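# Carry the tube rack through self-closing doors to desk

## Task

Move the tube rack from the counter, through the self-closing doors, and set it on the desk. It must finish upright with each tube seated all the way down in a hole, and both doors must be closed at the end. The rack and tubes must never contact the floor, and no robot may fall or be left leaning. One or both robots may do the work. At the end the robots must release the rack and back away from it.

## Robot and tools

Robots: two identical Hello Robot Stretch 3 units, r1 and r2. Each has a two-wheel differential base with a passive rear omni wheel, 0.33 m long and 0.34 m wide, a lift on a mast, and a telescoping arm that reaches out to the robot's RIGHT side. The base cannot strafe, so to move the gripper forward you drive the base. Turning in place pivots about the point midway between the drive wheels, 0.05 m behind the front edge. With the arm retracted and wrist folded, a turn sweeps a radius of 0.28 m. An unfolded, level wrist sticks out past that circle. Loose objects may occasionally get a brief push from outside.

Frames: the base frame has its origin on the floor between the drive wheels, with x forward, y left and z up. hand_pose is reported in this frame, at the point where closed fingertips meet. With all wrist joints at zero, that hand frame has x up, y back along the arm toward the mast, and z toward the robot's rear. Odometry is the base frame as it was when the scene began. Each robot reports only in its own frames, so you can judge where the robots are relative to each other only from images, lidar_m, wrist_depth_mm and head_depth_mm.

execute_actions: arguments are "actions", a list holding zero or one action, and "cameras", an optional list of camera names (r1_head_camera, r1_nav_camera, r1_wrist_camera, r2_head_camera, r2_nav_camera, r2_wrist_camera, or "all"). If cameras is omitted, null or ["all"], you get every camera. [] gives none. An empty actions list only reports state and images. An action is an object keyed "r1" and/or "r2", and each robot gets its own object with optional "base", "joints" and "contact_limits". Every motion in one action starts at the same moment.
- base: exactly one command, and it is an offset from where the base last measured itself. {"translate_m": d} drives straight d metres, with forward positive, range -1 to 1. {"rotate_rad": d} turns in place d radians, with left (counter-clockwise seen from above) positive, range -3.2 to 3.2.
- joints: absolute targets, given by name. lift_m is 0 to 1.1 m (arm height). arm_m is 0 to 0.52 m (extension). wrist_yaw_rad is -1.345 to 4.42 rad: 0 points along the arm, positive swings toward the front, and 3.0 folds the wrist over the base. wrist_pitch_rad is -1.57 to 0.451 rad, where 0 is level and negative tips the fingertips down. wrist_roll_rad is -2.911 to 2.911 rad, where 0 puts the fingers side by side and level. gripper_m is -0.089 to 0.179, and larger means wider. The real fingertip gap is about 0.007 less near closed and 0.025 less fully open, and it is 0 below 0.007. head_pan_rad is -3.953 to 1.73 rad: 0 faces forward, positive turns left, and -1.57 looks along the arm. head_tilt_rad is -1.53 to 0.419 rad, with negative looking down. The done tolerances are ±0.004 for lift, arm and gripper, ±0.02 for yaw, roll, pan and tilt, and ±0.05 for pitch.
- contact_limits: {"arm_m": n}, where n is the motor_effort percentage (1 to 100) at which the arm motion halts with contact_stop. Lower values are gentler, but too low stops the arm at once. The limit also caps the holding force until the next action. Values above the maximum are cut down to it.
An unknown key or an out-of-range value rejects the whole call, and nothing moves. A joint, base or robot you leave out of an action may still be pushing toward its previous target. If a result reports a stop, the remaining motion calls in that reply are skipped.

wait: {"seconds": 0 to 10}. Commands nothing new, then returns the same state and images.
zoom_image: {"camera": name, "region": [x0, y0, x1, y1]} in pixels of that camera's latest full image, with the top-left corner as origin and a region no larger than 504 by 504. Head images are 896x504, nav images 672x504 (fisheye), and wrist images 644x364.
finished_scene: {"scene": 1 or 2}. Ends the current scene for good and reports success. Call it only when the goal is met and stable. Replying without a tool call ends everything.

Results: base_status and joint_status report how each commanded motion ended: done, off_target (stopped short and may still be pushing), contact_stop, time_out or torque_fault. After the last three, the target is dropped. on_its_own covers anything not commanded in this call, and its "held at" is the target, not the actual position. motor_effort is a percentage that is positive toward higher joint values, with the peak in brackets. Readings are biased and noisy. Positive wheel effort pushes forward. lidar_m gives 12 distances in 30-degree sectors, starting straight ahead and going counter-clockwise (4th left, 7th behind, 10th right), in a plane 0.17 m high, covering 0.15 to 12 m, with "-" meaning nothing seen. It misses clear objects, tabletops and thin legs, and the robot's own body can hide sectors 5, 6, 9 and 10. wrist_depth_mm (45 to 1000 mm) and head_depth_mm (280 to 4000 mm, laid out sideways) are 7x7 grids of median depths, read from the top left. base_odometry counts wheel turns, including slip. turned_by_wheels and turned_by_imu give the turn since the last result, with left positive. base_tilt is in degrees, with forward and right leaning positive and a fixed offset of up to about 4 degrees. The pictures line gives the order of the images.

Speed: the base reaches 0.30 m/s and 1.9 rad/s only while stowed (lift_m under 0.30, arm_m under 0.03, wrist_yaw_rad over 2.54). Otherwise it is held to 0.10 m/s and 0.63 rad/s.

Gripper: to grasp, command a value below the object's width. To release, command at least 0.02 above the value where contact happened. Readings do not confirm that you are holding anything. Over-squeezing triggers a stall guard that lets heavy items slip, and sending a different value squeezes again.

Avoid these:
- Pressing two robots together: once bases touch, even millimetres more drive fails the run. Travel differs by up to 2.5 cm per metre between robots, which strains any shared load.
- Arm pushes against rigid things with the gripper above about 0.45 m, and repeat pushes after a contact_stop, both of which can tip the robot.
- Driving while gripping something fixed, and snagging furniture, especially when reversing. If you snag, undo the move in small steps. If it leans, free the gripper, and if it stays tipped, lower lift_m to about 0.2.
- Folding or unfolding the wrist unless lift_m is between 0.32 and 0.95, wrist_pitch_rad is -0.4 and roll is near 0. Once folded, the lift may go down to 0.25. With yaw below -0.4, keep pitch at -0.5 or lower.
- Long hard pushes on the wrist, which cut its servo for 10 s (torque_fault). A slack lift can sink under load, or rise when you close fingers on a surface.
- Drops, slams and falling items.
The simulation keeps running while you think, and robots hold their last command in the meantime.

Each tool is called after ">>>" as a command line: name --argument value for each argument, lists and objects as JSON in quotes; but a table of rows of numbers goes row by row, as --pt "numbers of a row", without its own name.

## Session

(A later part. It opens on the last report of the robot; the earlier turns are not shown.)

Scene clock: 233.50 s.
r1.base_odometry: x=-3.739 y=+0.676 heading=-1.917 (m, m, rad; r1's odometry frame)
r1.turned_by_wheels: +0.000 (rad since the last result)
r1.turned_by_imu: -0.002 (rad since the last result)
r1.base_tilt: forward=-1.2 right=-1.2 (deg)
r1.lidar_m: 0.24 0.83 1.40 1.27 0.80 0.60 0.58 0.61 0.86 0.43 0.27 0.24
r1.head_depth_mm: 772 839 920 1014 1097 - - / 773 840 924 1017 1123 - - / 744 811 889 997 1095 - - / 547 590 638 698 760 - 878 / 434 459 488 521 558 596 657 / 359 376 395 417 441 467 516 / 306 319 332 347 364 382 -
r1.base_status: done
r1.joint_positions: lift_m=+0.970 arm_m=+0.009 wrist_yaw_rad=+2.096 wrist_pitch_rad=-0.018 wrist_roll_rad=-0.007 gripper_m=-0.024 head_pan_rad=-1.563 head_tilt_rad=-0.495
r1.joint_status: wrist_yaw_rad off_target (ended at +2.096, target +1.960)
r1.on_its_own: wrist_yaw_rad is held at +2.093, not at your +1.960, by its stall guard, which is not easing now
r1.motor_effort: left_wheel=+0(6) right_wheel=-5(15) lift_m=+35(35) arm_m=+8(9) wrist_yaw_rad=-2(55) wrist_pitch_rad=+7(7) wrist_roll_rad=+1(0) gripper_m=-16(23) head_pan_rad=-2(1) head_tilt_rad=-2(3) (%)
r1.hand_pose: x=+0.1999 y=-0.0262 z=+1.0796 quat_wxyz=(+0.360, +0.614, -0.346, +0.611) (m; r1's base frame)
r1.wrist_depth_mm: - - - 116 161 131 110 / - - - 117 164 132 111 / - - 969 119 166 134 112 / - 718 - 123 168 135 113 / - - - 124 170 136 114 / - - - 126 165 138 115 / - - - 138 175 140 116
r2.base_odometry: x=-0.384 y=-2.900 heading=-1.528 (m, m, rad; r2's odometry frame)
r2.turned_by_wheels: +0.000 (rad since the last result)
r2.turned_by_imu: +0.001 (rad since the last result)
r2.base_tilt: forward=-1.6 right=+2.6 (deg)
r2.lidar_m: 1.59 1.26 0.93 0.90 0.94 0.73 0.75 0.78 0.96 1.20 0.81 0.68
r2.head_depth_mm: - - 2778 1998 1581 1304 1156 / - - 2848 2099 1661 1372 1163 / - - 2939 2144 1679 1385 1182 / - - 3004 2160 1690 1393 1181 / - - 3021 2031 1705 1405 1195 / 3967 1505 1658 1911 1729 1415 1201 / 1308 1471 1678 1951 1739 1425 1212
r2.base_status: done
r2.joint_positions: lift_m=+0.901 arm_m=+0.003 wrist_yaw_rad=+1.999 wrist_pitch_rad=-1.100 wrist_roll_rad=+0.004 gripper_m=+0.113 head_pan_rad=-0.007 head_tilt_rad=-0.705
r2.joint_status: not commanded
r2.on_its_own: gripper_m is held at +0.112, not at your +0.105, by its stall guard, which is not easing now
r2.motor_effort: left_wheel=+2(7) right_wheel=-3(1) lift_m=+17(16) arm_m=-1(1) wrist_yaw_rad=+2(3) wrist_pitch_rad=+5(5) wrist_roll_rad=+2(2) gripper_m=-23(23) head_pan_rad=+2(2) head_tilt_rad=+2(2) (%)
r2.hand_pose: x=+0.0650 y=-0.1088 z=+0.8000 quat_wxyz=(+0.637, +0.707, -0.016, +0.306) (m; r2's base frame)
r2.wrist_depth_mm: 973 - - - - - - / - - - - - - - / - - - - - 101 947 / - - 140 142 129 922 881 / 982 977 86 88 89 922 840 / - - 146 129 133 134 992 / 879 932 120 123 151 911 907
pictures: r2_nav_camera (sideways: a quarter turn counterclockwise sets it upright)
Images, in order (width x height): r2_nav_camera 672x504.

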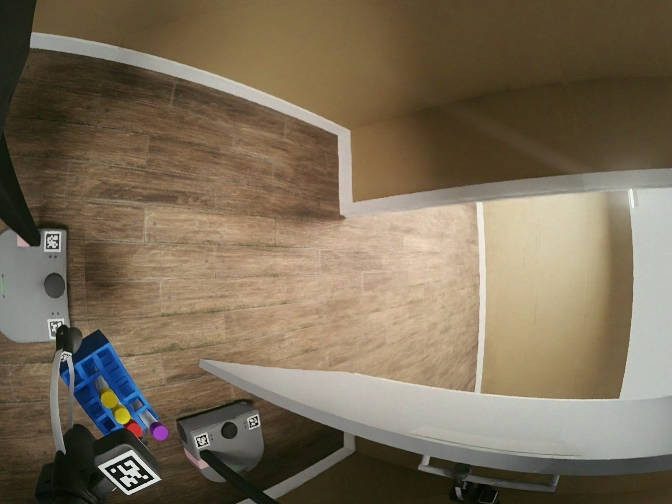

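>>> execute_actions --actions '[{"r1":{"base":{"translate_m":-0.04},"joints":{"wrist_yaw_rad":2.13}},"r2":{"base":{"rotate_rad":0.07}}}]' --cameras '[]'

>>> execute_actions --actions '[{"r2":{"base":{"translate_m":0.6},"joints":{"head_tilt_rad":-1.0}}}]' --cameras '["r2_nav_camera"]'

Scene clock: 235.43 s.
r1.base_odometry: x=-3.725 y=+0.713 heading=-1.917 (m, m, rad; r1's odometry frame)
r1.turned_by_wheels: +0.000 (rad since the last result)
r1.turned_by_imu: -0.001 (rad since the last result)
r1.base_tilt: forward=-1.2 right=-1.1 (deg)
r1.lidar_m: 0.23 0.86 1.40 1.27 0.74 0.56 0.54 0.57 0.80 0.45 0.26 0.23
r1.head_depth_mm: 769 841 915 1016 1095 - - / 777 843 920 1021 1122 - - / 769 835 916 1012 1135 - - / 618 664 716 781 850 - 959 / 471 498 526 560 598 628 689 / 380 397 416 436 458 483 528 / 319 331 343 358 372 388 393
r1.base_status: done
r1.joint_positions: lift_m=+0.970 arm_m=+0.010 wrist_yaw_rad=+2.148 wrist_pitch_rad=-0.019 wrist_roll_rad=-0.007 gripper_m=-0.024 head_pan_rad=-1.563 head_tilt_rad=-0.495
r1.joint_status: all done
r1.on_its_own: wrist_yaw_rad is at rest, and its effort (-13) is outside its rest range (-12 to +12)
r1.motor_effort: left_wheel=+1(5) right_wheel=-4(11) lift_m=+35(35) arm_m=+6(7) wrist_yaw_rad=-13(14) wrist_pitch_rad=+6(7) wrist_roll_rad=+1(1) gripper_m=-16(16) head_pan_rad=-2(3) head_tilt_rad=-3(2) (%)
r1.hand_pose: x=+0.1930 y=-0.0150 z=+1.0795 quat_wxyz=(+0.344, +0.623, -0.330, +0.621) (m; r1's base frame)
r1.wrist_depth_mm: - - - 113 160 130 109 / - - - 116 163 131 110 / - - - 120 165 133 111 / - - - 194 167 134 112 / - - - 124 169 135 113 / - - 817 126 164 137 114 / - - - 134 174 138 115
r2.base_odometry: x=-0.384 y=-2.900 heading=-1.458 (m, m, rad; r2's odometry frame)
r2.turned_by_wheels: +0.070 (rad since the last result)
r2.turned_by_imu: +0.071 (rad since the last result)
r2.base_tilt: forward=-1.5 right=+2.7 (deg)
r2.lidar_m: 1.59 1.19 0.92 0.90 0.88 0.73 0.75 0.80 1.04 1.20 0.85 0.69
r2.head_depth_mm: - - 2840 2072 1637 1359 1164 / - - 2826 2106 1662 1364 1165 / - - 2895 2123 1679 1390 1176 / - - 3005 2159 1687 1387 1184 / - 3932 1767 1956 1708 1403 1199 / 1332 1492 1709 1968 1724 1419 1204 / 1339 1510 1722 1913 1731 1428 1206
r2.base_status: done
r2.joint_positions: lift_m=+0.901 arm_m=+0.003 wrist_yaw_rad=+1.999 wrist_pitch_rad=-1.100 wrist_roll_rad=+0.004 gripper_m=+0.113 head_pan_rad=-0.007 head_tilt_rad=-0.705
r2.joint_status: not commanded
r2.on_its_own: gripper_m is held at +0.112, not at your +0.105, by its stall guard, which is not easing now
r2.motor_effort: left_wheel=-2(4) right_wheel=+1(4) lift_m=+17(16) arm_m=-2(2) wrist_yaw_rad=+2(2) wrist_pitch_rad=+5(5) wrist_roll_rad=+2(2) gripper_m=-23(23) head_pan_rad=+2(2) head_tilt_rad=+2(3) (%)
r2.hand_pose: x=+0.0650 y=-0.1088 z=+0.8000 quat_wxyz=(+0.637, +0.707, -0.016, +0.306) (m; r2's base frame)
r2.wrist_depth_mm: 969 - - - - - - / - - - - - - 672 / - - - - - 102 - / - - 141 140 129 - 897 / - 973 86 89 90 995 828 / - - 146 130 133 133 945 / 897 902 121 123 151 903 904
pictures: none
No camera images: the call's "cameras" was empty. Leave "cameras" out to get every camera's image.

Scene clock: 242.37 s.
r1.base_odometry: x=-3.725 y=+0.713 heading=-1.917 (m, m, rad; r1's odometry frame)
r1.turned_by_wheels: +0.000 (rad since the last result)
r1.turned_by_imu: -0.002 (rad since the last result)
r1.base_tilt: forward=-1.2 right=-1.2 (deg)
r1.lidar_m: 0.23 1.64 1.40 1.27 0.75 0.56 0.54 0.57 0.80 0.45 0.26 0.23
r1.head_depth_mm: 771 837 915 1013 1102 - - / 775 842 923 1018 1128 - - / 769 837 916 1014 1134 - - / 618 666 718 778 849 - 954 / 471 497 526 560 596 626 690 / 381 397 416 436 459 484 529 / 319 331 343 357 372 389 393
r1.base_status: not commanded
r1.joint_positions: lift_m=+0.970 arm_m=+0.010 wrist_yaw_rad=+2.148 wrist_pitch_rad=-0.019 wrist_roll_rad=-0.007 gripper_m=-0.024 head_pan_rad=-1.563 head_tilt_rad=-0.495
r1.joint_status: not commanded
r1.on_its_own: wrist_yaw_rad is at rest, and its effort (-14) is outside its rest range (-12 to +12)
r1.motor_effort: left_wheel=+1(1) right_wheel=-4(5) lift_m=+35(35) arm_m=+6(6) wrist_yaw_rad=-14(14) wrist_pitch_rad=+6(6) wrist_roll_rad=+0(1) gripper_m=-16(17) head_pan_rad=-2(2) head_tilt_rad=-2(2) (%)
r1.hand_pose: x=+0.1930 y=-0.0150 z=+1.0795 quat_wxyz=(+0.344, +0.623, -0.330, +0.621) (m; r1's base frame)
r1.wrist_depth_mm: - - - 114 160 130 109 / - - - 116 163 131 110 / - - - 120 165 133 111 / - - - 193 167 134 112 / - - - 124 169 135 113 / - - - 126 164 137 114 / - - - 134 174 138 115
r2.base_odometry: x=-0.317 y=-3.496 heading=-1.459 (m, m, rad; r2's odometry frame)
r2.turned_by_wheels: +0.000 (rad since the last result)
r2.turned_by_imu: +0.001 (rad since the last result)
r2.base_tilt: forward=-1.4 right=+2.6 (deg)
r2.lidar_m: 1.01 1.01 0.87 0.85 0.91 1.29 1.35 1.42 1.27 0.42 0.50 0.93
r2.head_depth_mm: 2801 2234 1824 1556 1365 1208 374 / 2856 2236 1852 1589 1362 1216 430 / 2934 2276 1863 1587 1386 1218 1090 / 2966 2312 1901 1599 1389 1226 1097 / 3015 2335 1814 1551 1412 1240 1103 / 939 1036 1253 1554 1411 1248 1115 / 872 1032 1265 1564 1425 1258 1118
r2.base_status: done
r2.joint_positions: lift_m=+0.901 arm_m=+0.003 wrist_yaw_rad=+1.999 wrist_pitch_rad=-1.100 wrist_roll_rad=+0.004 gripper_m=+0.113 head_pan_rad=-0.007 head_tilt_rad=-0.988
r2.joint_status: all done
r2.on_its_own: gripper_m is held at +0.112, not at your +0.105, by its stall guard, which is not easing now
r2.motor_effort: left_wheel=-3(3) right_wheel=+1(3) lift_m=+17(17) arm_m=-2(2) wrist_yaw_rad=+2(2) wrist_pitch_rad=+5(5) wrist_roll_rad=+2(2) gripper_m=-23(24) head_pan_rad=+2(2) head_tilt_rad=-4(17) (%)
r2.hand_pose: x=+0.0650 y=-0.1088 z=+0.8000 quat_wxyz=(+0.637, +0.707, -0.016, +0.306) (m; r2's base frame)
r2.wrist_depth_mm: 867 - - - - - - / 960 - - - - - - / - - - - - 101 - / - - 141 142 130 - 782 / 995 990 86 88 89 863 620 / - - 146 130 133 134 504 / 878 889 120 123 152 558 426
pictures: r2_nav_camera (sideways: a quarter turn counterclockwise sets it upright)
Images, in order (width x height): r2_nav_camera 672x504.

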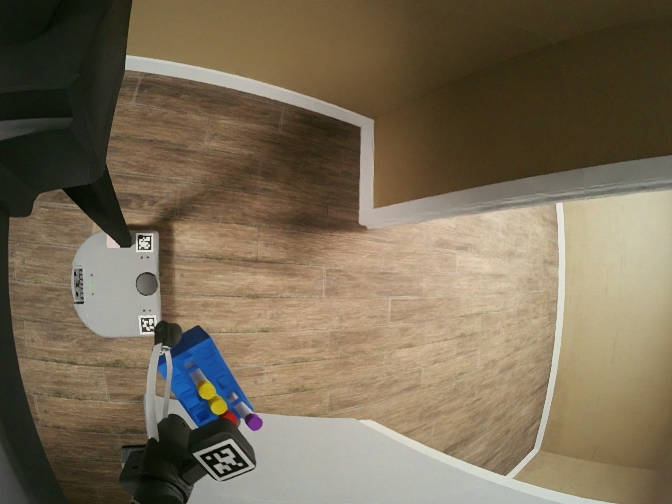

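>>> execute_actions --actions '[{"r2":{"base":{"rotate_rad":-0.08}}}]' --cameras '[]'

>>> execute_actions --actions '[{"r2":{"base":{"translate_m":1.0},"joints":{"head_tilt_rad":-0.6}}}]' --cameras '["r2_nav_camera"]'

Scene clock: 243.47 s.
r1.base_odometry: x=-3.725 y=+0.713 heading=-1.917 (m, m, rad; r1's odometry frame)
r1.turned_by_wheels: +0.000 (rad since the last result)
r1.turned_by_imu: +0.000 (rad since the last result)
r1.base_tilt: forward=-1.3 right=-1.2 (deg)
r1.lidar_m: 0.23 1.64 1.40 1.27 0.75 0.56 0.54 0.57 0.80 0.45 0.26 0.23
r1.head_depth_mm: 772 835 919 1012 1103 - - / 777 843 919 1022 1123 - - / 770 836 916 1016 1132 - - / 618 663 718 780 849 - 958 / 471 497 526 559 596 626 691 / 380 398 416 436 459 484 527 / 319 331 343 358 372 389 394
r1.base_status: not commanded
r1.joint_positions: lift_m=+0.970 arm_m=+0.010 wrist_yaw_rad=+2.148 wrist_pitch_rad=-0.019 wrist_roll_rad=-0.007 gripper_m=-0.024 head_pan_rad=-1.563 head_tilt_rad=-0.495
r1.joint_status: not commanded
r1.on_its_own: wrist_yaw_rad is at rest, and its effort (-14) is outside its rest range (-12 to +12)
r1.motor_effort: left_wheel=+1(1) right_wheel=-4(5) lift_m=+35(35) arm_m=+6(6) wrist_yaw_rad=-14(14) wrist_pitch_rad=+6(6) wrist_roll_rad=+1(1) gripper_m=-16(15) head_pan_rad=-1(2) head_tilt_rad=-3(3) (%)
r1.hand_pose: x=+0.1930 y=-0.0150 z=+1.0795 quat_wxyz=(+0.344, +0.623, -0.330, +0.621) (m; r1's base frame)
r1.wrist_depth_mm: - - - 113 161 130 109 / - - - 116 163 131 110 / - - - 120 165 132 111 / - - - 193 166 134 112 / - - - 124 169 135 113 / - - - 126 164 137 114 / - - - 134 174 138 115
r2.base_odometry: x=-0.317 y=-3.496 heading=-1.538 (m, m, rad; r2's odometry frame)
r2.turned_by_wheels: -0.080 (rad since the last result)
r2.turned_by_imu: -0.081 (rad since the last result)
r2.base_tilt: forward=-1.5 right=+2.7 (deg)
r2.lidar_m: 4.23 1.01 0.89 0.85 0.89 1.21 1.29 1.40 1.29 0.42 0.48 0.81
r2.head_depth_mm: 2813 2210 1835 1556 1353 1201 374 / 2837 2241 1865 1582 1363 1210 431 / 2930 2267 1878 1585 1379 1213 1095 / 2967 2309 1887 1607 1392 1224 1097 / 2993 2351 1901 1583 1405 1241 1105 / 3109 2292 1274 1528 1417 1252 1110 / 891 996 1206 1533 1426 1258 1123
r2.base_status: done
r2.joint_positions: lift_m=+0.901 arm_m=+0.003 wrist_yaw_rad=+1.999 wrist_pitch_rad=-1.100 wrist_roll_rad=+0.004 gripper_m=+0.113 head_pan_rad=-0.007 head_tilt_rad=-0.988
r2.joint_status: not commanded
r2.on_its_own: gripper_m is held at +0.112, not at your +0.105, by its stall guard, which is not easing now
r2.motor_effort: left_wheel=+2(5) right_wheel=-3(3) lift_m=+17(17) arm_m=-2(1) wrist_yaw_rad=+2(2) wrist_pitch_rad=+5(5) wrist_roll_rad=+2(2) gripper_m=-23(23) head_pan_rad=+2(2) head_tilt_rad=-4(3) (%)
r2.hand_pose: x=+0.0650 y=-0.1088 z=+0.8000 quat_wxyz=(+0.637, +0.707, -0.016, +0.306) (m; r2's base frame)
r2.wrist_depth_mm: 911 - - - - - - / 970 - - - - - - / - - - - - 101 811 / - - 140 143 139 872 642 / 963 - 86 88 89 729 542 / - - 145 130 133 134 455 / 913 899 121 123 152 510 394
pictures: none
No camera images: the call's "cameras" was empty. Leave "cameras" out to get every camera's image.

Scene clock: 254.43 s.
r1.base_odometry: x=-3.725 y=+0.713 heading=-1.917 (m, m, rad; r1's odometry frame)
r1.turned_by_wheels: +0.000 (rad since the last result)
r1.turned_by_imu: -0.003 (rad since the last result)
r1.base_tilt: forward=-1.2 right=-1.0 (deg)
r1.lidar_m: 0.23 1.64 1.41 1.28 0.75 0.56 0.54 0.57 0.80 0.45 0.26 0.23
r1.head_depth_mm: 770 840 916 1012 1100 - - / 775 842 925 1019 1127 - - / 772 836 916 1013 1136 - - / 619 662 720 780 851 - 958 / 471 497 526 560 595 627 688 / 380 397 415 436 458 484 528 / 319 331 343 357 372 389 393
r1.base_status: not commanded
r1.joint_positions: lift_m=+0.970 arm_m=+0.010 wrist_yaw_rad=+2.148 wrist_pitch_rad=-0.019 wrist_roll_rad=-0.007 gripper_m=-0.024 head_pan_rad=-1.563 head_tilt_rad=-0.495
r1.joint_status: not commanded
r1.on_its_own: wrist_yaw_rad is at rest, and its effort (-14) is outside its rest range (-12 to +12)
r1.motor_effort: left_wheel=+0(1) right_wheel=-4(5) lift_m=+35(35) arm_m=+6(6) wrist_yaw_rad=-14(14) wrist_pitch_rad=+6(6) wrist_roll_rad=+1(1) gripper_m=-17(17) head_pan_rad=-2(2) head_tilt_rad=-3(2) (%)
r1.hand_pose: x=+0.1930 y=-0.0150 z=+1.0795 quat_wxyz=(+0.344, +0.623, -0.330, +0.621) (m; r1's base frame)
r1.wrist_depth_mm: - - - 113 161 130 109 / - - - 116 163 131 110 / - - - 120 165 132 111 / - - - 193 167 134 112 / - - - 124 169 135 113 / - - - 126 165 137 114 / - - - 134 174 138 115
r2.base_odometry: x=-0.285 y=-4.496 heading=-1.538 (m, m, rad; r2's odometry frame)
r2.turned_by_wheels: +0.000 (rad since the last result)
r2.turned_by_imu: +0.002 (rad since the last result)
r2.base_tilt: forward=-1.6 right=+2.6 (deg)
r2.lidar_m: 3.22 2.83 0.33 0.30 0.89 1.21 2.28 0.77 0.66 0.65 2.37 3.25
r2.head_depth_mm: 2752 3039 3271 2393 1818 1460 1218 / 2733 3053 3294 2432 1839 1478 1220 / 2733 3016 3270 2462 1850 1473 1241 / 2734 3052 3322 2543 1876 1491 1240 / 2733 3018 3338 2526 1880 1504 1253 / 2741 3043 3308 2586 1909 1520 1264 / 2749 3033 3327 2610 1937 1538 1272
r2.base_status: done
r2.joint_positions: lift_m=+0.901 arm_m=+0.003 wrist_yaw_rad=+1.999 wrist_pitch_rad=-1.100 wrist_roll_rad=+0.004 gripper_m=+0.113 head_pan_rad=-0.007 head_tilt_rad=-0.606
r2.joint_status: all done
r2.on_its_own: gripper_m is held at +0.112, not at your +0.105, by its stall guard, which is not easing now
r2.motor_effort: left_wheel=+2(7) right_wheel=-2(3) lift_m=+16(17) arm_m=-2(2) wrist_yaw_rad=+2(2) wrist_pitch_rad=+5(5) wrist_roll_rad=+2(2) gripper_m=-23(23) head_pan_rad=+2(2) head_tilt_rad=+2(19) (%)
r2.hand_pose: x=+0.0650 y=-0.1088 z=+0.8000 quat_wxyz=(+0.637, +0.707, -0.016, +0.306) (m; r2's base frame)
r2.wrist_depth_mm: - - - - - - - / - - - - - - - / 479 - - - - 102 - / 492 713 141 143 130 - - / 979 682 86 88 89 - - / - - 145 130 133 134 968 / 903 881 121 123 152 884 919
pictures: r2_nav_camera (sideways: a quarter turn counterclockwise sets it upright)
Images, in order (width x height): r2_nav_camera 672x504.

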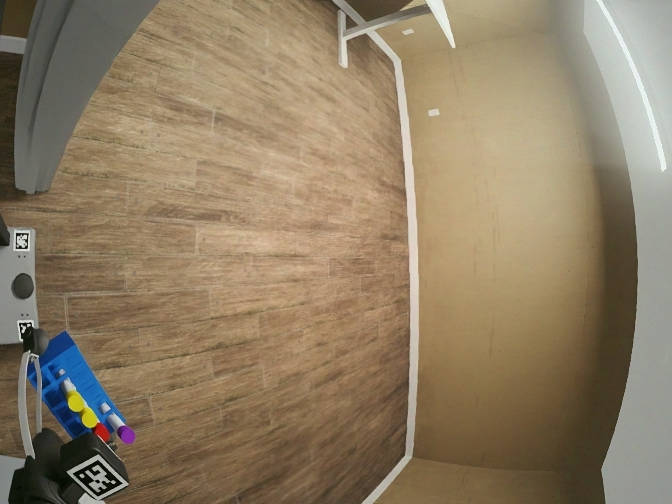

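>>> execute_actions --actions '[{"r1":{"base":{"translate_m":0.1},"joints":{"wrist_yaw_rad":1.95}},"r2":{"base":{"translate_m":0.2},"joints":{"head_pan_rad":0.9,"head_tilt_rad":-0.3}}}]' --cameras '[]'

>>> execute_actions --actions '[{"r1":{"base":{"translate_m":0.1},"joints":{"wrist_yaw_rad":1.78}},"r2":{"base":{"translate_m":0.2}}}]' --cameras '["r2_nav_camera","r2_head_camera"]'

Scene clock: 257.97 s.
r1.base_odometry: x=-3.759 y=+0.619 heading=-1.917 (m, m, rad; r1's odometry frame)
r1.turned_by_wheels: +0.000 (rad since the last result)
r1.turned_by_imu: +0.028 (rad since the last result)
r1.base_tilt: forward=-1.3 right=-1.1 (deg)
r1.lidar_m: 0.27 1.54 1.39 1.27 0.87 0.66 0.65 0.68 0.98 0.41 0.28 0.26
r1.head_depth_mm: 765 836 911 1012 1111 - - / 729 812 896 1004 1108 - - / 559 615 684 771 864 - - / 453 489 532 582 641 660 763 / 381 407 435 470 507 553 595 / 329 348 368 392 419 451 509 / 293 303 320 337 357 374 -
r1.base_status: done
r1.joint_positions: lift_m=+0.970 arm_m=+0.010 wrist_yaw_rad=+1.943 wrist_pitch_rad=-0.019 wrist_roll_rad=-0.007 gripper_m=-0.024 head_pan_rad=-1.563 head_tilt_rad=-0.495
r1.joint_status: all done
r1.motor_effort: left_wheel=+0(12) right_wheel=-2(21) lift_m=+35(35) arm_m=+4(9) wrist_yaw_rad=+6(71) wrist_pitch_rad=+7(7) wrist_roll_rad=+1(1) gripper_m=-15(23) head_pan_rad=-2(2) head_tilt_rad=-2(2) (%)
r1.hand_pose: x=+0.2169 y=-0.0617 z=+1.0795 quat_wxyz=(+0.406, +0.586, -0.392, +0.582) (m; r1's base frame)
r1.wrist_depth_mm: - - - 112 163 133 113 / - - - 115 165 134 114 / - - - 121 167 136 114 / - - - 124 169 138 116 / - - - 125 171 139 117 / - - - 126 164 141 118 / - - - 205 176 142 119
r2.base_odometry: x=-0.278 y=-4.695 heading=-1.538 (m, m, rad; r2's odometry frame)
r2.turned_by_wheels: +0.000 (rad since the last result)
r2.turned_by_imu: +0.001 (rad since the last result)
r2.base_tilt: forward=-1.6 right=+2.6 (deg)
r2.lidar_m: 3.03 3.16 2.10 0.47 0.34 1.21 1.18 0.77 0.71 0.72 2.37 3.14
r2.head_depth_mm: 3125 3305 3474 3663 2774 1975 1532 / 3280 3479 3626 3787 2892 1995 1538 / 2981 3213 3259 3454 2859 2011 1539 / 2766 2891 3005 3178 2907 2034 1548 / 2614 2709 2809 2851 2905 2046 1569 / 2435 2516 2564 2668 2735 2065 1585 / 2253 2332 2427 2410 2533 2112 1599
r2.base_status: done
r2.joint_positions: lift_m=+0.901 arm_m=+0.003 wrist_yaw_rad=+1.999 wrist_pitch_rad=-1.100 wrist_roll_rad=+0.004 gripper_m=+0.113 head_pan_rad=+0.893 head_tilt_rad=-0.310
r2.joint_status: all done
r2.on_its_own: gripper_m is held at +0.112, not at your +0.105, by its stall guard, which is not easing now
r2.motor_effort: left_wheel=+2(6) right_wheel=-1(2) lift_m=+17(17) arm_m=-2(2) wrist_yaw_rad=+1(2) wrist_pitch_rad=+5(5) wrist_roll_rad=+2(2) gripper_m=-23(24) head_pan_rad=+3(33) head_tilt_rad=+3(18) (%)
r2.hand_pose: x=+0.0650 y=-0.1088 z=+0.8000 quat_wxyz=(+0.637, +0.707, -0.016, +0.306) (m; r2's base frame)
r2.wrist_depth_mm: - - - - - - - / - - - - - - - / - - - - - 101 - / - - 141 141 129 - - / 847 - 86 88 89 - 996 / - - 146 130 133 134 949 / 881 883 120 123 152 893 912
pictures: none
No camera images: the call's "cameras" was empty. Leave "cameras" out to get every camera's image.

Scene clock: 260.93 s.
r1.base_odometry: x=-3.793 y=+0.525 heading=-1.917 (m, m, rad; r1's odometry frame)
r1.turned_by_wheels: +0.000 (rad since the last result)
r1.turned_by_imu: +0.000 (rad since the last result)
r1.base_tilt: forward=-1.2 right=-1.0 (deg)
r1.lidar_m: 1.36 1.44 1.38 1.27 1.00 0.76 0.75 0.79 0.96 0.40 0.31 0.30
r1.head_depth_mm: 701 802 899 1008 1090 - - / 568 634 722 828 963 - - / 476 523 577 646 727 - - / 410 443 482 530 588 652 718 / 360 386 415 450 490 540 580 / 321 341 364 389 420 464 - / 291 305 324 344 368 385 -
r1.base_status: done
r1.joint_positions: lift_m=+0.970 arm_m=+0.010 wrist_yaw_rad=+1.700 wrist_pitch_rad=-0.020 wrist_roll_rad=-0.007 gripper_m=-0.024 head_pan_rad=-1.563 head_tilt_rad=-0.495
r1.joint_status: wrist_yaw_rad off_target (ended at +1.700, target +1.780)
r1.on_its_own: wrist_yaw_rad is held at +1.713, not at your +1.780, by its stall guard, which is not easing now
r1.motor_effort: left_wheel=-1(6) right_wheel=-2(9) lift_m=+35(35) arm_m=-1(4) wrist_yaw_rad=+10(50) wrist_pitch_rad=+6(7) wrist_roll_rad=+1(1) gripper_m=-14(21) head_pan_rad=-2(2) head_tilt_rad=-2(3) (%)
r1.hand_pose: x=+0.2322 y=-0.1221 z=+1.0793 quat_wxyz=(+0.474, +0.534, -0.459, +0.528) (m; r1's base frame)
r1.wrist_depth_mm: - - - 112 162 136 118 / - - - 114 165 138 119 / - - - 117 167 140 121 / - - - 123 169 142 122 / - - - 123 171 144 123 / - - - 124 166 145 125 / - - - 131 179 148 126
r2.base_odometry: x=-0.272 y=-4.895 heading=-1.538 (m, m, rad; r2's odometry frame)
r2.turned_by_wheels: +0.000 (rad since the last result)
r2.turned_by_imu: +0.001 (rad since the last result)
r2.base_tilt: forward=-1.5 right=+2.6 (deg)
r2.lidar_m: 2.83 2.94 2.56 1.25 0.44 0.45 1.13 0.82 0.78 1.27 2.36 2.94
r2.head_depth_mm: 2930 3066 3232 3375 2849 1963 1518 / 3185 3365 3572 3747 2843 1963 1531 / 3002 3170 3304 3467 2944 2006 1543 / 2752 2903 2992 3100 2785 2034 1559 / 2594 2674 2778 2889 2899 2075 1565 / 2417 2498 2611 2668 2736 2056 1576 / 2266 2346 2421 2460 2562 2096 1603
r2.base_status: done
r2.joint_positions: lift_m=+0.901 arm_m=+0.003 wrist_yaw_rad=+1.999 wrist_pitch_rad=-1.100 wrist_roll_rad=+0.004 gripper_m=+0.113 head_pan_rad=+0.893 head_tilt_rad=-0.310
r2.joint_status: not commanded
r2.on_its_own: gripper_m is held at +0.112, not at your +0.105, by its stall guard, which is not easing now
r2.motor_effort: left_wheel=+1(6) right_wheel=-2(2) lift_m=+17(17) arm_m=-2(2) wrist_yaw_rad=+2(2) wrist_pitch_rad=+5(5) wrist_roll_rad=+2(2) gripper_m=-23(23) head_pan_rad=+2(2) head_tilt_rad=+4(4) (%)
r2.hand_pose: x=+0.0650 y=-0.1088 z=+0.8000 quat_wxyz=(+0.637, +0.707, -0.016, +0.306) (m; r2's base frame)
r2.wrist_depth_mm: - - - - - - - / - - - - - - - / - - - - - 101 - / - - 141 141 129 - - / 999 - 86 88 90 - 996 / - - 145 129 133 134 965 / 791 888 121 123 151 936 918
pictures: r2_head_camera (sideways: a quarter turn clockwise sets it upright), r2_nav_camera (sideways: a quarter turn counterclockwise sets it upright)
Images, in order (width x height): r2_head_camera 896x504, r2_nav_camera 672x504.

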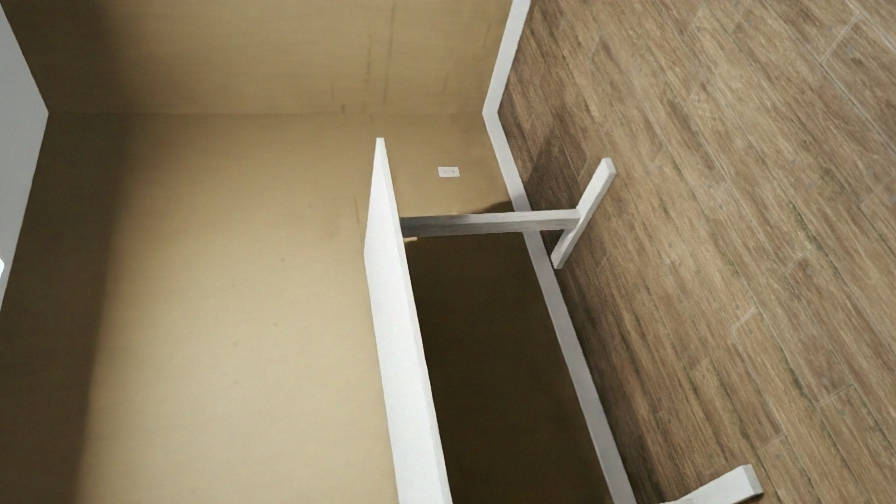

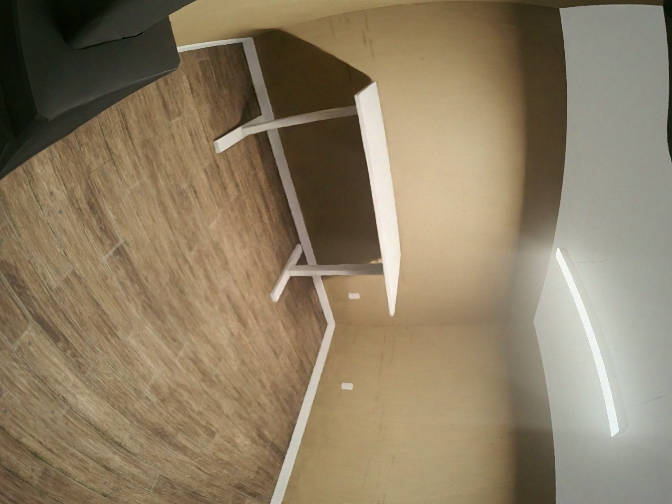

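>>> execute_actions --actions '[{"r1":{"base":{"translate_m":0.08},"joints":{"wrist_yaw_rad":1.53}},"r2":{"base":{"rotate_rad":1.0},"joints":{"head_pan_rad":0}}}]' --cameras '[]'

>>> execute_actions --actions '[{"r1":{"base":{"translate_m":0.08},"joints":{"wrist_yaw_rad":1.34}},"r2":{"base":{"translate_m":0.2},"joints":{"lift_m":1.1}}}]' --cameras '[]'

>>> execute_actions --actions '[{"r1":{"base":{"translate_m":0.08},"joints":{"wrist_yaw_rad":1.13}},"r2":{"base":{"translate_m":0.2}}}]' --cameras '[]'

Scene clock: 264.73 s.
r1.base_odometry: x=-3.820 y=+0.450 heading=-1.917 (m, m, rad; r1's odometry frame)
r1.turned_by_wheels: +0.000 (rad since the last result)
r1.turned_by_imu: +0.000 (rad since the last result)
r1.base_tilt: forward=-1.2 right=-1.0 (deg)
r1.lidar_m: 1.27 1.36 1.38 1.28 1.10 0.84 0.83 0.87 0.82 0.41 0.33 0.33
r1.head_depth_mm: 598 675 777 914 1016 - - / 511 567 638 726 837 - - / 446 488 538 602 676 - - / 395 428 468 513 570 641 705 / 356 381 412 447 492 546 - / 323 344 369 397 431 - - / 296 314 334 357 382 - -
r1.base_status: done
r1.joint_positions: lift_m=+0.970 arm_m=+0.010 wrist_yaw_rad=+1.469 wrist_pitch_rad=-0.020 wrist_roll_rad=-0.007 gripper_m=-0.024 head_pan_rad=-1.563 head_tilt_rad=-0.495
r1.joint_status: wrist_yaw_rad off_target (ended at +1.469, target +1.530)
r1.on_its_own: wrist_yaw_rad is held at +1.474, not at your +1.530, by its stall guard, which is not easing now
r1.motor_effort: left_wheel=+0(7) right_wheel=-1(8) lift_m=+35(35) arm_m=+0(3) wrist_yaw_rad=+3(45) wrist_pitch_rad=+6(7) wrist_roll_rad=+1(1) gripper_m=-16(20) head_pan_rad=-2(3) head_tilt_rad=-3(3) (%)
r1.hand_pose: x=+0.2330 y=-0.1809 z=+1.0794 quat_wxyz=(+0.531, +0.478, -0.518, +0.470) (m; r1's base frame)
r1.wrist_depth_mm: - - - 111 161 140 124 / - - - 113 164 142 126 / - - - 117 167 144 127 / - - - 187 170 147 129 / - - - 124 172 149 131 / - - - 124 170 151 133 / - - - 131 180 153 134
r2.base_odometry: x=-0.272 y=-4.895 heading=-0.538 (m, m, rad; r2's odometry frame)
r2.turned_by_wheels: +1.000 (rad since the last result)
r2.turned_by_imu: +1.014 (rad since the last result)
r2.base_tilt: forward=-1.5 right=+2.7 (deg)
r2.lidar_m: 2.56 1.50 0.46 0.44 1.07 0.81 0.78 1.08 2.34 2.97 2.83 2.90
r2.head_depth_mm: 3093 3232 3440 3628 2780 1973 1523 / 2931 3077 3231 3414 2843 1986 1532 / 2725 2888 2947 3108 2766 1994 1531 / 2584 2711 2796 2950 2961 2021 1553 / 2450 2502 2613 2741 2776 2059 1560 / 2292 2374 2444 2535 2644 2069 1589 / 2188 2260 2339 2069 2524 2099 1591
r2.base_status: done
r2.joint_positions: lift_m=+0.901 arm_m=+0.003 wrist_yaw_rad=+1.999 wrist_pitch_rad=-1.100 wrist_roll_rad=+0.004 gripper_m=+0.113 head_pan_rad=+0.007 head_tilt_rad=-0.310
r2.joint_status: all done
r2.on_its_own: gripper_m is held at +0.112, not at your +0.105, by its stall guard, which is not easing now
r2.motor_effort: left_wheel=-2(5) right_wheel=+1(4) lift_m=+16(16) arm_m=-1(2) wrist_yaw_rad=+2(3) wrist_pitch_rad=+5(5) wrist_roll_rad=+2(2) gripper_m=-24(23) head_pan_rad=-3(36) head_tilt_rad=+4(4) (%)
r2.hand_pose: x=+0.0650 y=-0.1088 z=+0.8000 quat_wxyz=(+0.637, +0.707, -0.016, +0.306) (m; r2's base frame)
r2.wrist_depth_mm: 632 - - - - - - / 616 965 - - - - - / 645 940 - - - 101 - / - 985 140 140 140 - - / 980 - 86 88 89 996 - / - - 146 130 133 134 937 / 883 876 121 123 152 904 923
pictures: none
No camera images: the call's "cameras" was empty. Leave "cameras" out to get every camera's image.

Scene clock: 268.40 s.
r1.base_odometry: x=-3.847 y=+0.375 heading=-1.917 (m, m, rad; r1's odometry frame)
r1.turned_by_wheels: +0.000 (rad since the last result)
r1.turned_by_imu: -0.001 (rad since the last result)
r1.base_tilt: forward=-1.2 right=-1.1 (deg)
r1.lidar_m: 1.20 1.27 1.37 1.29 1.21 0.93 0.91 0.96 0.74 0.42 0.36 0.36
r1.head_depth_mm: 542 607 688 801 888 - - / 478 529 591 669 765 - - / 429 469 517 577 649 - - / 389 421 460 508 562 634 - / 356 382 414 451 496 563 - / 328 350 377 407 435 - - / 303 323 345 370 396 - -
r1.base_status: done
r1.joint_positions: lift_m=+0.970 arm_m=+0.010 wrist_yaw_rad=+1.234 wrist_pitch_rad=-0.020 wrist_roll_rad=-0.006 gripper_m=-0.024 head_pan_rad=-1.563 head_tilt_rad=-0.495
r1.joint_status: wrist_yaw_rad off_target (ended at +1.234, target +1.340)
r1.on_its_own: wrist_yaw_rad is held at +1.251, not at your +1.340, by its stall guard, which is not easing now; wrist_yaw_rad is at rest, and its effort (+13) is outside its rest range (-12 to +12)
r1.motor_effort: left_wheel=-1(5) right_wheel=+2(12) lift_m=+35(35) arm_m=-3(3) wrist_yaw_rad=+13(57) wrist_pitch_rad=+7(6) wrist_roll_rad=+0(1) gripper_m=-17(20) head_pan_rad=-3(2) head_tilt_rad=-3(2) (%)
r1.hand_pose: x=+0.2199 y=-0.2399 z=+1.0793 quat_wxyz=(+0.583, +0.414, -0.571, +0.404) (m; r1's base frame)
r1.wrist_depth_mm: 888 927 961 111 161 146 132 / 897 957 - 113 164 148 134 / 931 951 - 116 168 150 137 / 929 - - 121 171 153 139 / 954 - - 121 175 156 141 / 985 - - 122 174 159 143 / - - - 130 182 162 146
r2.base_odometry: x=-0.100 y=-4.998 heading=-0.538 (m, m, rad; r2's odometry frame)
r2.turned_by_wheels: +0.000 (rad since the last result)
r2.turned_by_imu: +0.000 (rad since the last result)
r2.base_tilt: forward=-1.4 right=+2.7 (deg)
r2.lidar_m: 2.35 1.88 0.64 0.44 0.48 0.99 0.98 1.44 2.52 2.86 2.72 2.79
r2.head_depth_mm: 2934 3061 3225 3425 2796 1967 1521 / 2738 2892 3013 3210 2702 1979 1528 / 2536 2659 2782 2873 2751 1999 1533 / 2421 2511 2588 2718 2756 2037 1560 / 2259 2360 2438 2496 2613 2051 1568 / 2128 2212 2319 2329 2518 2077 1577 / 2039 2101 2179 2021 2333 1966 1590
r2.base_status: done
r2.joint_positions: lift_m=+1.099 arm_m=+0.003 wrist_yaw_rad=+1.999 wrist_pitch_rad=-1.100 wrist_roll_rad=+0.004 gripper_m=+0.113 head_pan_rad=+0.007 head_tilt_rad=-0.310
r2.joint_status: all done
r2.on_its_own: gripper_m is held at +0.112, not at your +0.105, by its stall guard, which is not easing now
r2.motor_effort: left_wheel=-2(4) right_wheel=+1(3) lift_m=+48(49) arm_m=-2(1) wrist_yaw_rad=+1(1) wrist_pitch_rad=+5(5) wrist_roll_rad=+2(2) gripper_m=-23(23) head_pan_rad=-3(3) head_tilt_rad=+4(4) (%)
r2.hand_pose: x=+0.0650 y=-0.1088 z=+0.9987 quat_wxyz=(+0.637, +0.707, -0.016, +0.306) (m; r2's base frame)
r2.wrist_depth_mm: 783 - - - - - - / 783 - - - - - - / 731 - - - - 101 - / 737 - 140 143 130 - - / 756 964 86 88 90 - - / - - 146 130 133 134 - / - - 121 123 152 - -
pictures: none
No camera images: the call's "cameras" was empty. Leave "cameras" out to get every camera's image.

Scene clock: 272.07 s.
r1.base_odometry: x=-3.875 y=+0.299 heading=-1.917 (m, m, rad; r1's odometry frame)
r1.turned_by_wheels: +0.000 (rad since the last result)
r1.turned_by_imu: -0.028 (rad since the last result)
r1.base_tilt: forward=-1.3 right=-1.1 (deg)
r1.lidar_m: 1.11 1.17 1.35 1.34 1.31 1.02 0.99 1.04 0.72 0.43 0.38 1.14
r1.head_depth_mm: 526 586 663 763 843 - - / 472 520 580 655 745 - - / 428 467 516 574 648 - - / 392 424 463 510 569 638 - / 361 389 421 460 494 - - / 335 358 386 419 440 - 561 / 312 333 356 384 412 436 502
r1.base_status: done
r1.joint_positions: lift_m=+0.970 arm_m=+0.010 wrist_yaw_rad=+1.008 wrist_pitch_rad=-0.020 wrist_roll_rad=-0.005 gripper_m=-0.024 head_pan_rad=-1.563 head_tilt_rad=-0.496
r1.joint_status: wrist_yaw_rad off_target (ended at +1.008, target +1.130)
r1.on_its_own: wrist_yaw_rad is held at +1.030, not at your +1.130, by its stall guard, which is not easing now; wrist_yaw_rad is at rest, and its effort (+17) is outside its rest range (-12 to +12)
r1.motor_effort: left_wheel=-1(16) right_wheel=+0(15) lift_m=+35(35) arm_m=-4(5) wrist_yaw_rad=+17(73) wrist_pitch_rad=+7(7) wrist_roll_rad=+0(0) gripper_m=-15(22) head_pan_rad=-2(2) head_tilt_rad=-2(2) (%)
r1.hand_pose: x=+0.1949 y=-0.2918 z=+1.0793 quat_wxyz=(+0.625, +0.347, -0.614, +0.336) (m; r1's base frame)
r1.wrist_depth_mm: 761 834 911 112 163 154 144 / 772 852 934 113 168 157 147 / 805 885 914 116 171 160 150 / 814 923 967 120 175 163 153 / 822 919 - 120 179 167 156 / 855 943 - 123 180 170 159 / 860 978 - 130 188 174 162
r2.base_odometry: x=+0.072 y=-5.100 heading=-0.538 (m, m, rad; r2's odometry frame)
r2.turned_by_wheels: +0.000 (rad since the last result)
r2.turned_by_imu: +0.000 (rad since the last result)
r2.base_tilt: forward=-1.5 right=+2.7 (deg)
r2.lidar_m: 2.15 1.70 0.79 0.56 0.55 1.16 1.16 1.79 2.69 2.74 2.62 2.68
r2.head_depth_mm: 2702 2839 3006 3205 2822 1969 1529 / 2508 2650 2779 2880 2679 1981 1532 / 2369 2466 2591 2281 2757 2018 1536 / 2235 2295 2425 2479 2598 2043 1556 / 2081 2179 2263 2232 2474 2066 1573 / 1975 2049 2122 1978 2306 2062 1591 / 1871 1941 2007 1771 2177 1951 1584
r2.base_status: done
r2.joint_positions: lift_m=+1.099 arm_m=+0.003 wrist_yaw_rad=+1.999 wrist_pitch_rad=-1.100 wrist_roll_rad=+0.004 gripper_m=+0.113 head_pan_rad=+0.007 head_tilt_rad=-0.310
r2.joint_status: not commanded
r2.on_its_own: gripper_m is held at +0.112, not at your +0.105, by its stall guard, which is not easing now
r2.motor_effort: left_wheel=-2(3) right_wheel=+1(5) lift_m=+47(47) arm_m=-2(3) wrist_yaw_rad=+2(1) wrist_pitch_rad=+5(5) wrist_roll_rad=+2(2) gripper_m=-23(23) head_pan_rad=-3(3) head_tilt_rad=+4(3) (%)
r2.hand_pose: x=+0.0650 y=-0.1088 z=+0.9987 quat_wxyz=(+0.637, +0.707, -0.016, +0.306) (m; r2's base frame)
r2.wrist_depth_mm: 924 - - - - - - / 938 - - - - - - / 927 - - - - 102 - / 875 - 141 143 140 - - / 825 - 86 88 89 - - / - - 146 129 133 134 - / - - 120 123 152 - -
pictures: none
No camera images: the call's "cameras" was empty. Leave "cameras" out to get every camera's image.

>>> execute_actions --actions '[{"r1":{"base":{"translate_m":0.08},"joints":{"wrist_yaw_rad":0.77}},"r2":{"base":{"translate_m":0.2},"joints":{"wrist_yaw_rad":0.0,"lift_m":1.095}}}]' --cameras '[]'

>>> execute_actions --actions '[{"r1":{"base":{"translate_m":0.08},"joints":{"wrist_yaw_rad":0.52}},"r2":{"base":{"translate_m":0.2}}}]' --cameras '[]'

>>> execute_actions --actions '[{"r1":{"base":{"translate_m":0.08},"joints":{"wrist_yaw_rad":0.25}},"r2":{"base":{"translate_m":0.2}}}]' --cameras '["r2_nav_camera","r2_head_camera","r2_wrist_camera"]'

Scene clock: 276.17 s.
r1.base_odometry: x=-3.902 y=+0.224 heading=-1.917 (m, m, rad; r1's odometry frame)
r1.turned_by_wheels: +0.000 (rad since the last result)
r1.turned_by_imu: +0.000 (rad since the last result)
r1.base_tilt: forward=-1.1 right=-1.1 (deg)
r1.lidar_m: 1.03 1.09 1.32 1.33 1.34 1.10 1.07 1.12 0.67 0.43 0.40 1.06
r1.head_depth_mm: 494 550 620 707 785 - - / 452 498 555 624 707 - - / 416 455 500 557 625 - - / 385 418 457 502 567 - - / 359 386 421 459 - - 643 / 336 360 388 422 - - 569 / 315 337 360 378 354 459 512
r1.base_status: done
r1.joint_positions: lift_m=+0.970 arm_m=+0.010 wrist_yaw_rad=+0.752 wrist_pitch_rad=-0.020 wrist_roll_rad=-0.005 gripper_m=-0.024 head_pan_rad=-1.563 head_tilt_rad=-0.496
r1.joint_status: all done
r1.on_its_own: wrist_yaw_rad is at rest, and its effort (+14) is outside its rest range (-12 to +12)
r1.motor_effort: left_wheel=-2(12) right_wheel=+1(16) lift_m=+35(35) arm_m=+0(5) wrist_yaw_rad=+14(68) wrist_pitch_rad=+7(7) wrist_roll_rad=+0(0) gripper_m=-15(21) head_pan_rad=-1(3) head_tilt_rad=-2(3) (%)
r1.hand_pose: x=+0.1532 y=-0.3418 z=+1.0792 quat_wxyz=(+0.662, +0.266, -0.653, +0.253) (m; r1's base frame)
r1.wrist_depth_mm: 712 830 177 113 169 165 161 / 740 831 182 114 173 169 166 / 729 857 186 116 177 174 169 / 756 878 192 120 181 177 173 / 776 904 197 121 186 182 178 / 784 924 203 123 190 186 181 / 803 928 208 131 198 191 187
r2.base_odometry: x=+0.243 y=-5.203 heading=-0.539 (m, m, rad; r2's odometry frame)
r2.turned_by_wheels: +0.000 (rad since the last result)
r2.turned_by_imu: +0.000 (rad since the last result)
r2.base_tilt: forward=-1.6 right=+2.7 (deg)
r2.lidar_m: 1.97 1.52 0.96 0.68 0.65 0.65 1.34 2.15 2.86 2.63 2.50 2.57
r2.head_depth_mm: 2488 2653 2793 2886 2789 1976 1532 / 2317 2414 2545 1990 2520 1996 1535 / 2159 2264 2373 2090 2562 2002 1538 / 2042 2119 2218 1857 2424 2036 1555 / 1926 1998 2080 1891 2270 2037 1574 / 1812 1886 1960 1714 2118 2085 1581 / 1723 1791 1856 1548 2000 2023 1596
r2.base_status: done
r2.joint_positions: lift_m=+1.096 arm_m=+0.003 wrist_yaw_rad=+0.002 wrist_pitch_rad=-1.100 wrist_roll_rad=+0.004 gripper_m=+0.113 head_pan_rad=+0.007 head_tilt_rad=-0.310
r2.joint_status: all done
r2.on_its_own: gripper_m is held at +0.112, not at your +0.105, by its stall guard, which is not easing now
r2.motor_effort: left_wheel=-2(2) right_wheel=+1(5) lift_m=+16(40) arm_m=-2(1) wrist_yaw_rad=-1(2) wrist_pitch_rad=+5(5) wrist_roll_rad=+2(2) gripper_m=-23(23) head_pan_rad=-3(3) head_tilt_rad=+4(4) (%)
r2.hand_pose: x=-0.0215 y=-0.2427 z=+0.9951 quat_wxyz=(+0.602, +0.369, -0.603, -0.370) (m; r2's base frame)
r2.wrist_depth_mm: - - - - - - - / - - - - - - - / - - - - - 102 - / - - 141 143 139 - - / - - 87 87 89 - - / - - 146 130 134 134 - / - - 147 122 139 - -
pictures: none
No camera images: the call's "cameras" was empty. Leave "cameras" out to get every camera's image.

Scene clock: 279.83 s.
r1.base_odometry: x=-3.929 y=+0.149 heading=-1.917 (m, m, rad; r1's odometry frame)
r1.turned_by_wheels: +0.000 (rad since the last result)
r1.turned_by_imu: +0.000 (rad since the last result)
r1.base_tilt: forward=-1.2 right=-1.0 (deg)
r1.lidar_m: 0.95 1.00 1.29 1.33 1.40 1.18 1.15 1.21 0.64 0.43 0.40 0.98
r1.head_depth_mm: 466 518 581 660 734 - - / 431 473 526 591 669 - - / 400 437 481 535 615 - - / 374 405 443 486 - - 713 / 350 378 411 446 - 552 626 / 327 299 326 399 451 505 563 / 308 333 358 387 423 491 1288
r1.base_status: done
r1.joint_positions: lift_m=+0.970 arm_m=+0.010 wrist_yaw_rad=+0.470 wrist_pitch_rad=-0.020 wrist_roll_rad=-0.006 gripper_m=-0.024 head_pan_rad=-1.563 head_tilt_rad=-0.496
r1.joint_status: wrist_yaw_rad off_target (ended at +0.470, target +0.520)
r1.on_its_own: wrist_yaw_rad is held at +0.473, not at your +0.520, by its stall guard, which is not easing now
r1.motor_effort: left_wheel=+0(10) right_wheel=-1(16) lift_m=+35(35) arm_m=-1(1) wrist_yaw_rad=+3(65) wrist_pitch_rad=+6(7) wrist_roll_rad=+1(1) gripper_m=-14(22) head_pan_rad=-2(2) head_tilt_rad=-2(3) (%)
r1.hand_pose: x=+0.0945 y=-0.3830 z=+1.0793 quat_wxyz=(+0.692, +0.171, -0.683, +0.158) (m; r1's base frame)
r1.wrist_depth_mm: 714 843 165 110 178 185 193 / 734 855 169 114 183 190 198 / 731 883 174 121 188 196 204 / 751 907 178 121 193 201 211 / 771 915 183 122 199 208 217 / 783 944 187 123 206 215 224 / 795 962 194 199 212 221 232
r2.base_odometry: x=+0.415 y=-5.306 heading=-0.539 (m, m, rad; r2's odometry frame)
r2.turned_by_wheels: +0.000 (rad since the last result)
r2.turned_by_imu: +0.000 (rad since the last result)
r2.base_tilt: forward=-1.5 right=+2.7 (deg)
r2.lidar_m: 1.76 1.35 1.11 0.79 0.75 0.77 1.50 2.51 3.05 2.52 2.40 2.46
r2.head_depth_mm: 2253 2376 2505 2670 2715 1966 1528 / 2103 2209 2329 1762 2380 1923 1531 / 1985 2064 2170 1752 2397 2012 1539 / 1860 1928 2013 1584 2222 2032 1557 / 1755 1814 1890 1464 2065 2045 1569 / 1640 1708 1783 1497 1936 1985 1581 / 1573 1620 1686 1541 1806 1867 1590
r2.base_status: done
r2.joint_positions: lift_m=+1.096 arm_m=+0.003 wrist_yaw_rad=+0.001 wrist_pitch_rad=-1.100 wrist_roll_rad=+0.004 gripper_m=+0.113 head_pan_rad=+0.007 head_tilt_rad=-0.310
r2.joint_status: not commanded
r2.on_its_own: gripper_m is held at +0.112, not at your +0.105, by its stall guard, which is not easing now
r2.motor_effort: left_wheel=-3(4) right_wheel=+1(4) lift_m=+16(16) arm_m=-2(3) wrist_yaw_rad=-1(1) wrist_pitch_rad=+5(5) wrist_roll_rad=+2(2) gripper_m=-23(23) head_pan_rad=-3(3) head_tilt_rad=+4(4) (%)
r2.hand_pose: x=-0.0215 y=-0.2427 z=+0.9951 quat_wxyz=(+0.602, +0.369, -0.603, -0.370) (m; r2's base frame)
r2.wrist_depth_mm: - - - - - - - / - - - - - - - / - - - - - 102 - / - - 141 144 129 - - / - - 86 88 90 - - / - - 146 130 133 134 - / - - 147 122 138 - -
pictures: none
No camera images: the call's "cameras" was empty. Leave "cameras" out to get every camera's image.

Scene clock: 283.50 s.
r1.base_odometry: x=-3.956 y=+0.074 heading=-1.917 (m, m, rad; r1's odometry frame)
r1.turned_by_wheels: +0.000 (rad since the last result)
r1.turned_by_imu: +0.000 (rad since the last result)
r1.base_tilt: forward=-1.3 right=-1.0 (deg)
r1.lidar_m: 0.87 0.92 1.27 1.30 1.40 1.26 1.23 1.29 0.59 0.41 0.40 0.90
r1.head_depth_mm: 433 479 536 609 673 - - / 401 441 489 550 628 - - / 375 409 450 495 - - - / 344 371 395 380 - - 664 / 327 357 388 423 469 524 595 / 312 336 363 401 460 1374 1318 / 302 349 984 1106 1250 1424 1316
r1.base_status: done
r1.joint_positions: lift_m=+0.970 arm_m=+0.010 wrist_yaw_rad=+0.182 wrist_pitch_rad=-0.020 wrist_roll_rad=-0.006 gripper_m=-0.024 head_pan_rad=-1.563 head_tilt_rad=-0.496
r1.joint_status: wrist_yaw_rad off_target (ended at +0.182, target +0.250)
r1.on_its_own: wrist_yaw_rad is held at +0.191, not at your +0.250, by its stall guard, which is not easing now
r1.motor_effort: left_wheel=+1(12) right_wheel=+1(16) lift_m=+35(35) arm_m=-1(1) wrist_yaw_rad=+6(70) wrist_pitch_rad=+6(7) wrist_roll_rad=+0(0) gripper_m=-14(20) head_pan_rad=-2(2) head_tilt_rad=-3(3) (%)
r1.hand_pose: x=+0.0250 y=-0.4066 z=+1.0794 quat_wxyz=(+0.707, +0.071, -0.701, +0.057) (m; r1's base frame)
r1.wrist_depth_mm: 807 146 157 111 194 222 257 / 809 150 161 114 200 230 266 / 813 153 164 117 207 238 279 / 831 159 168 178 214 248 291 / 836 163 173 123 222 257 305 / 842 168 174 123 236 268 322 / 879 172 185 131 241 279 336
r2.base_odometry: x=+0.587 y=-5.408 heading=-0.539 (m, m, rad; r2's odometry frame)
r2.turned_by_wheels: +0.000 (rad since the last result)
r2.turned_by_imu: +0.000 (rad since the last result)
r2.base_tilt: forward=-1.5 right=+2.8 (deg)
r2.lidar_m: 1.56 1.20 1.27 0.90 0.86 0.88 1.69 2.88 3.23 2.41 2.29 2.35
r2.head_depth_mm: 2041 2140 2280 2260 2522 1972 1527 / 1911 1981 2107 1499 1694 1767 1538 / 1783 1867 1951 1383 2169 2023 1546 / 1683 1740 1819 1425 1998 2026 1553 / 1575 1653 1712 1466 1844 1919 1571 / 1503 1553 1607 1504 1022 1816 1575 / 1421 1468 1516 1529 962 1727 1592
r2.base_status: done
r2.joint_positions: lift_m=+1.096 arm_m=+0.003 wrist_yaw_rad=+0.001 wrist_pitch_rad=-1.100 wrist_roll_rad=+0.004 gripper_m=+0.113 head_pan_rad=+0.007 head_tilt_rad=-0.310
r2.joint_status: not commanded
r2.on_its_own: gripper_m is held at +0.112, not at your +0.105, by its stall guard, which is not easing now
r2.motor_effort: left_wheel=-2(2) right_wheel=+1(3) lift_m=+16(16) arm_m=-2(2) wrist_yaw_rad=+0(0) wrist_pitch_rad=+5(5) wrist_roll_rad=+2(2) gripper_m=-23(23) head_pan_rad=-3(3) head_tilt_rad=+4(4) (%)
r2.hand_pose: x=-0.0215 y=-0.2427 z=+0.9951 quat_wxyz=(+0.602, +0.369, -0.603, -0.370) (m; r2's base frame)
r2.wrist_depth_mm: - - - - - - - / - - - - - - - / - - - - - 102 - / - - 141 145 140 - - / - - 86 87 89 - - / - - 146 130 134 135 - / - - 147 122 138 - -
pictures: r2_head_camera (sideways: a quarter turn clockwise sets it upright), r2_nav_camera (sideways: a quarter turn counterclockwise sets it upright), r2_wrist_camera
Images, in order (width x height): r2_head_camera 896x504, r2_nav_camera 672x504, r2_wrist_camera 644x364.

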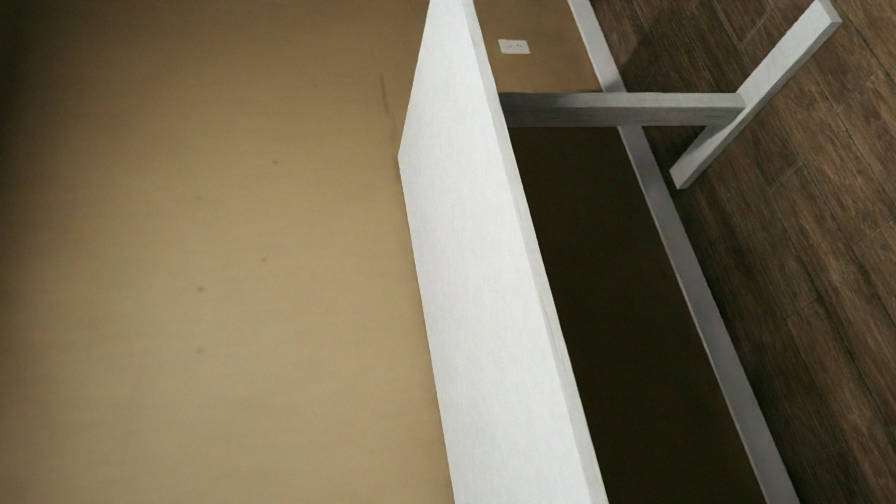

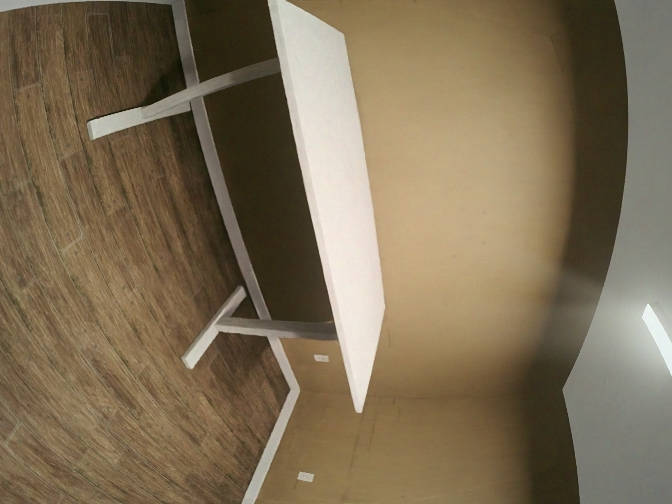

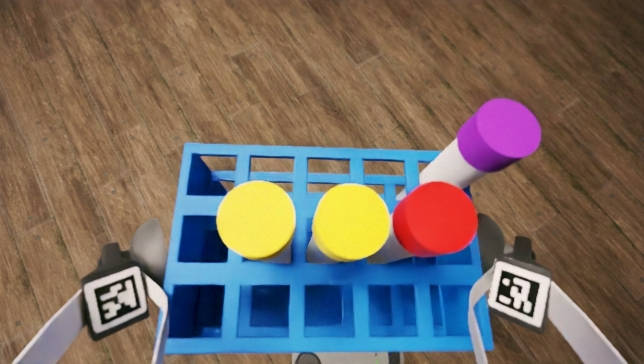

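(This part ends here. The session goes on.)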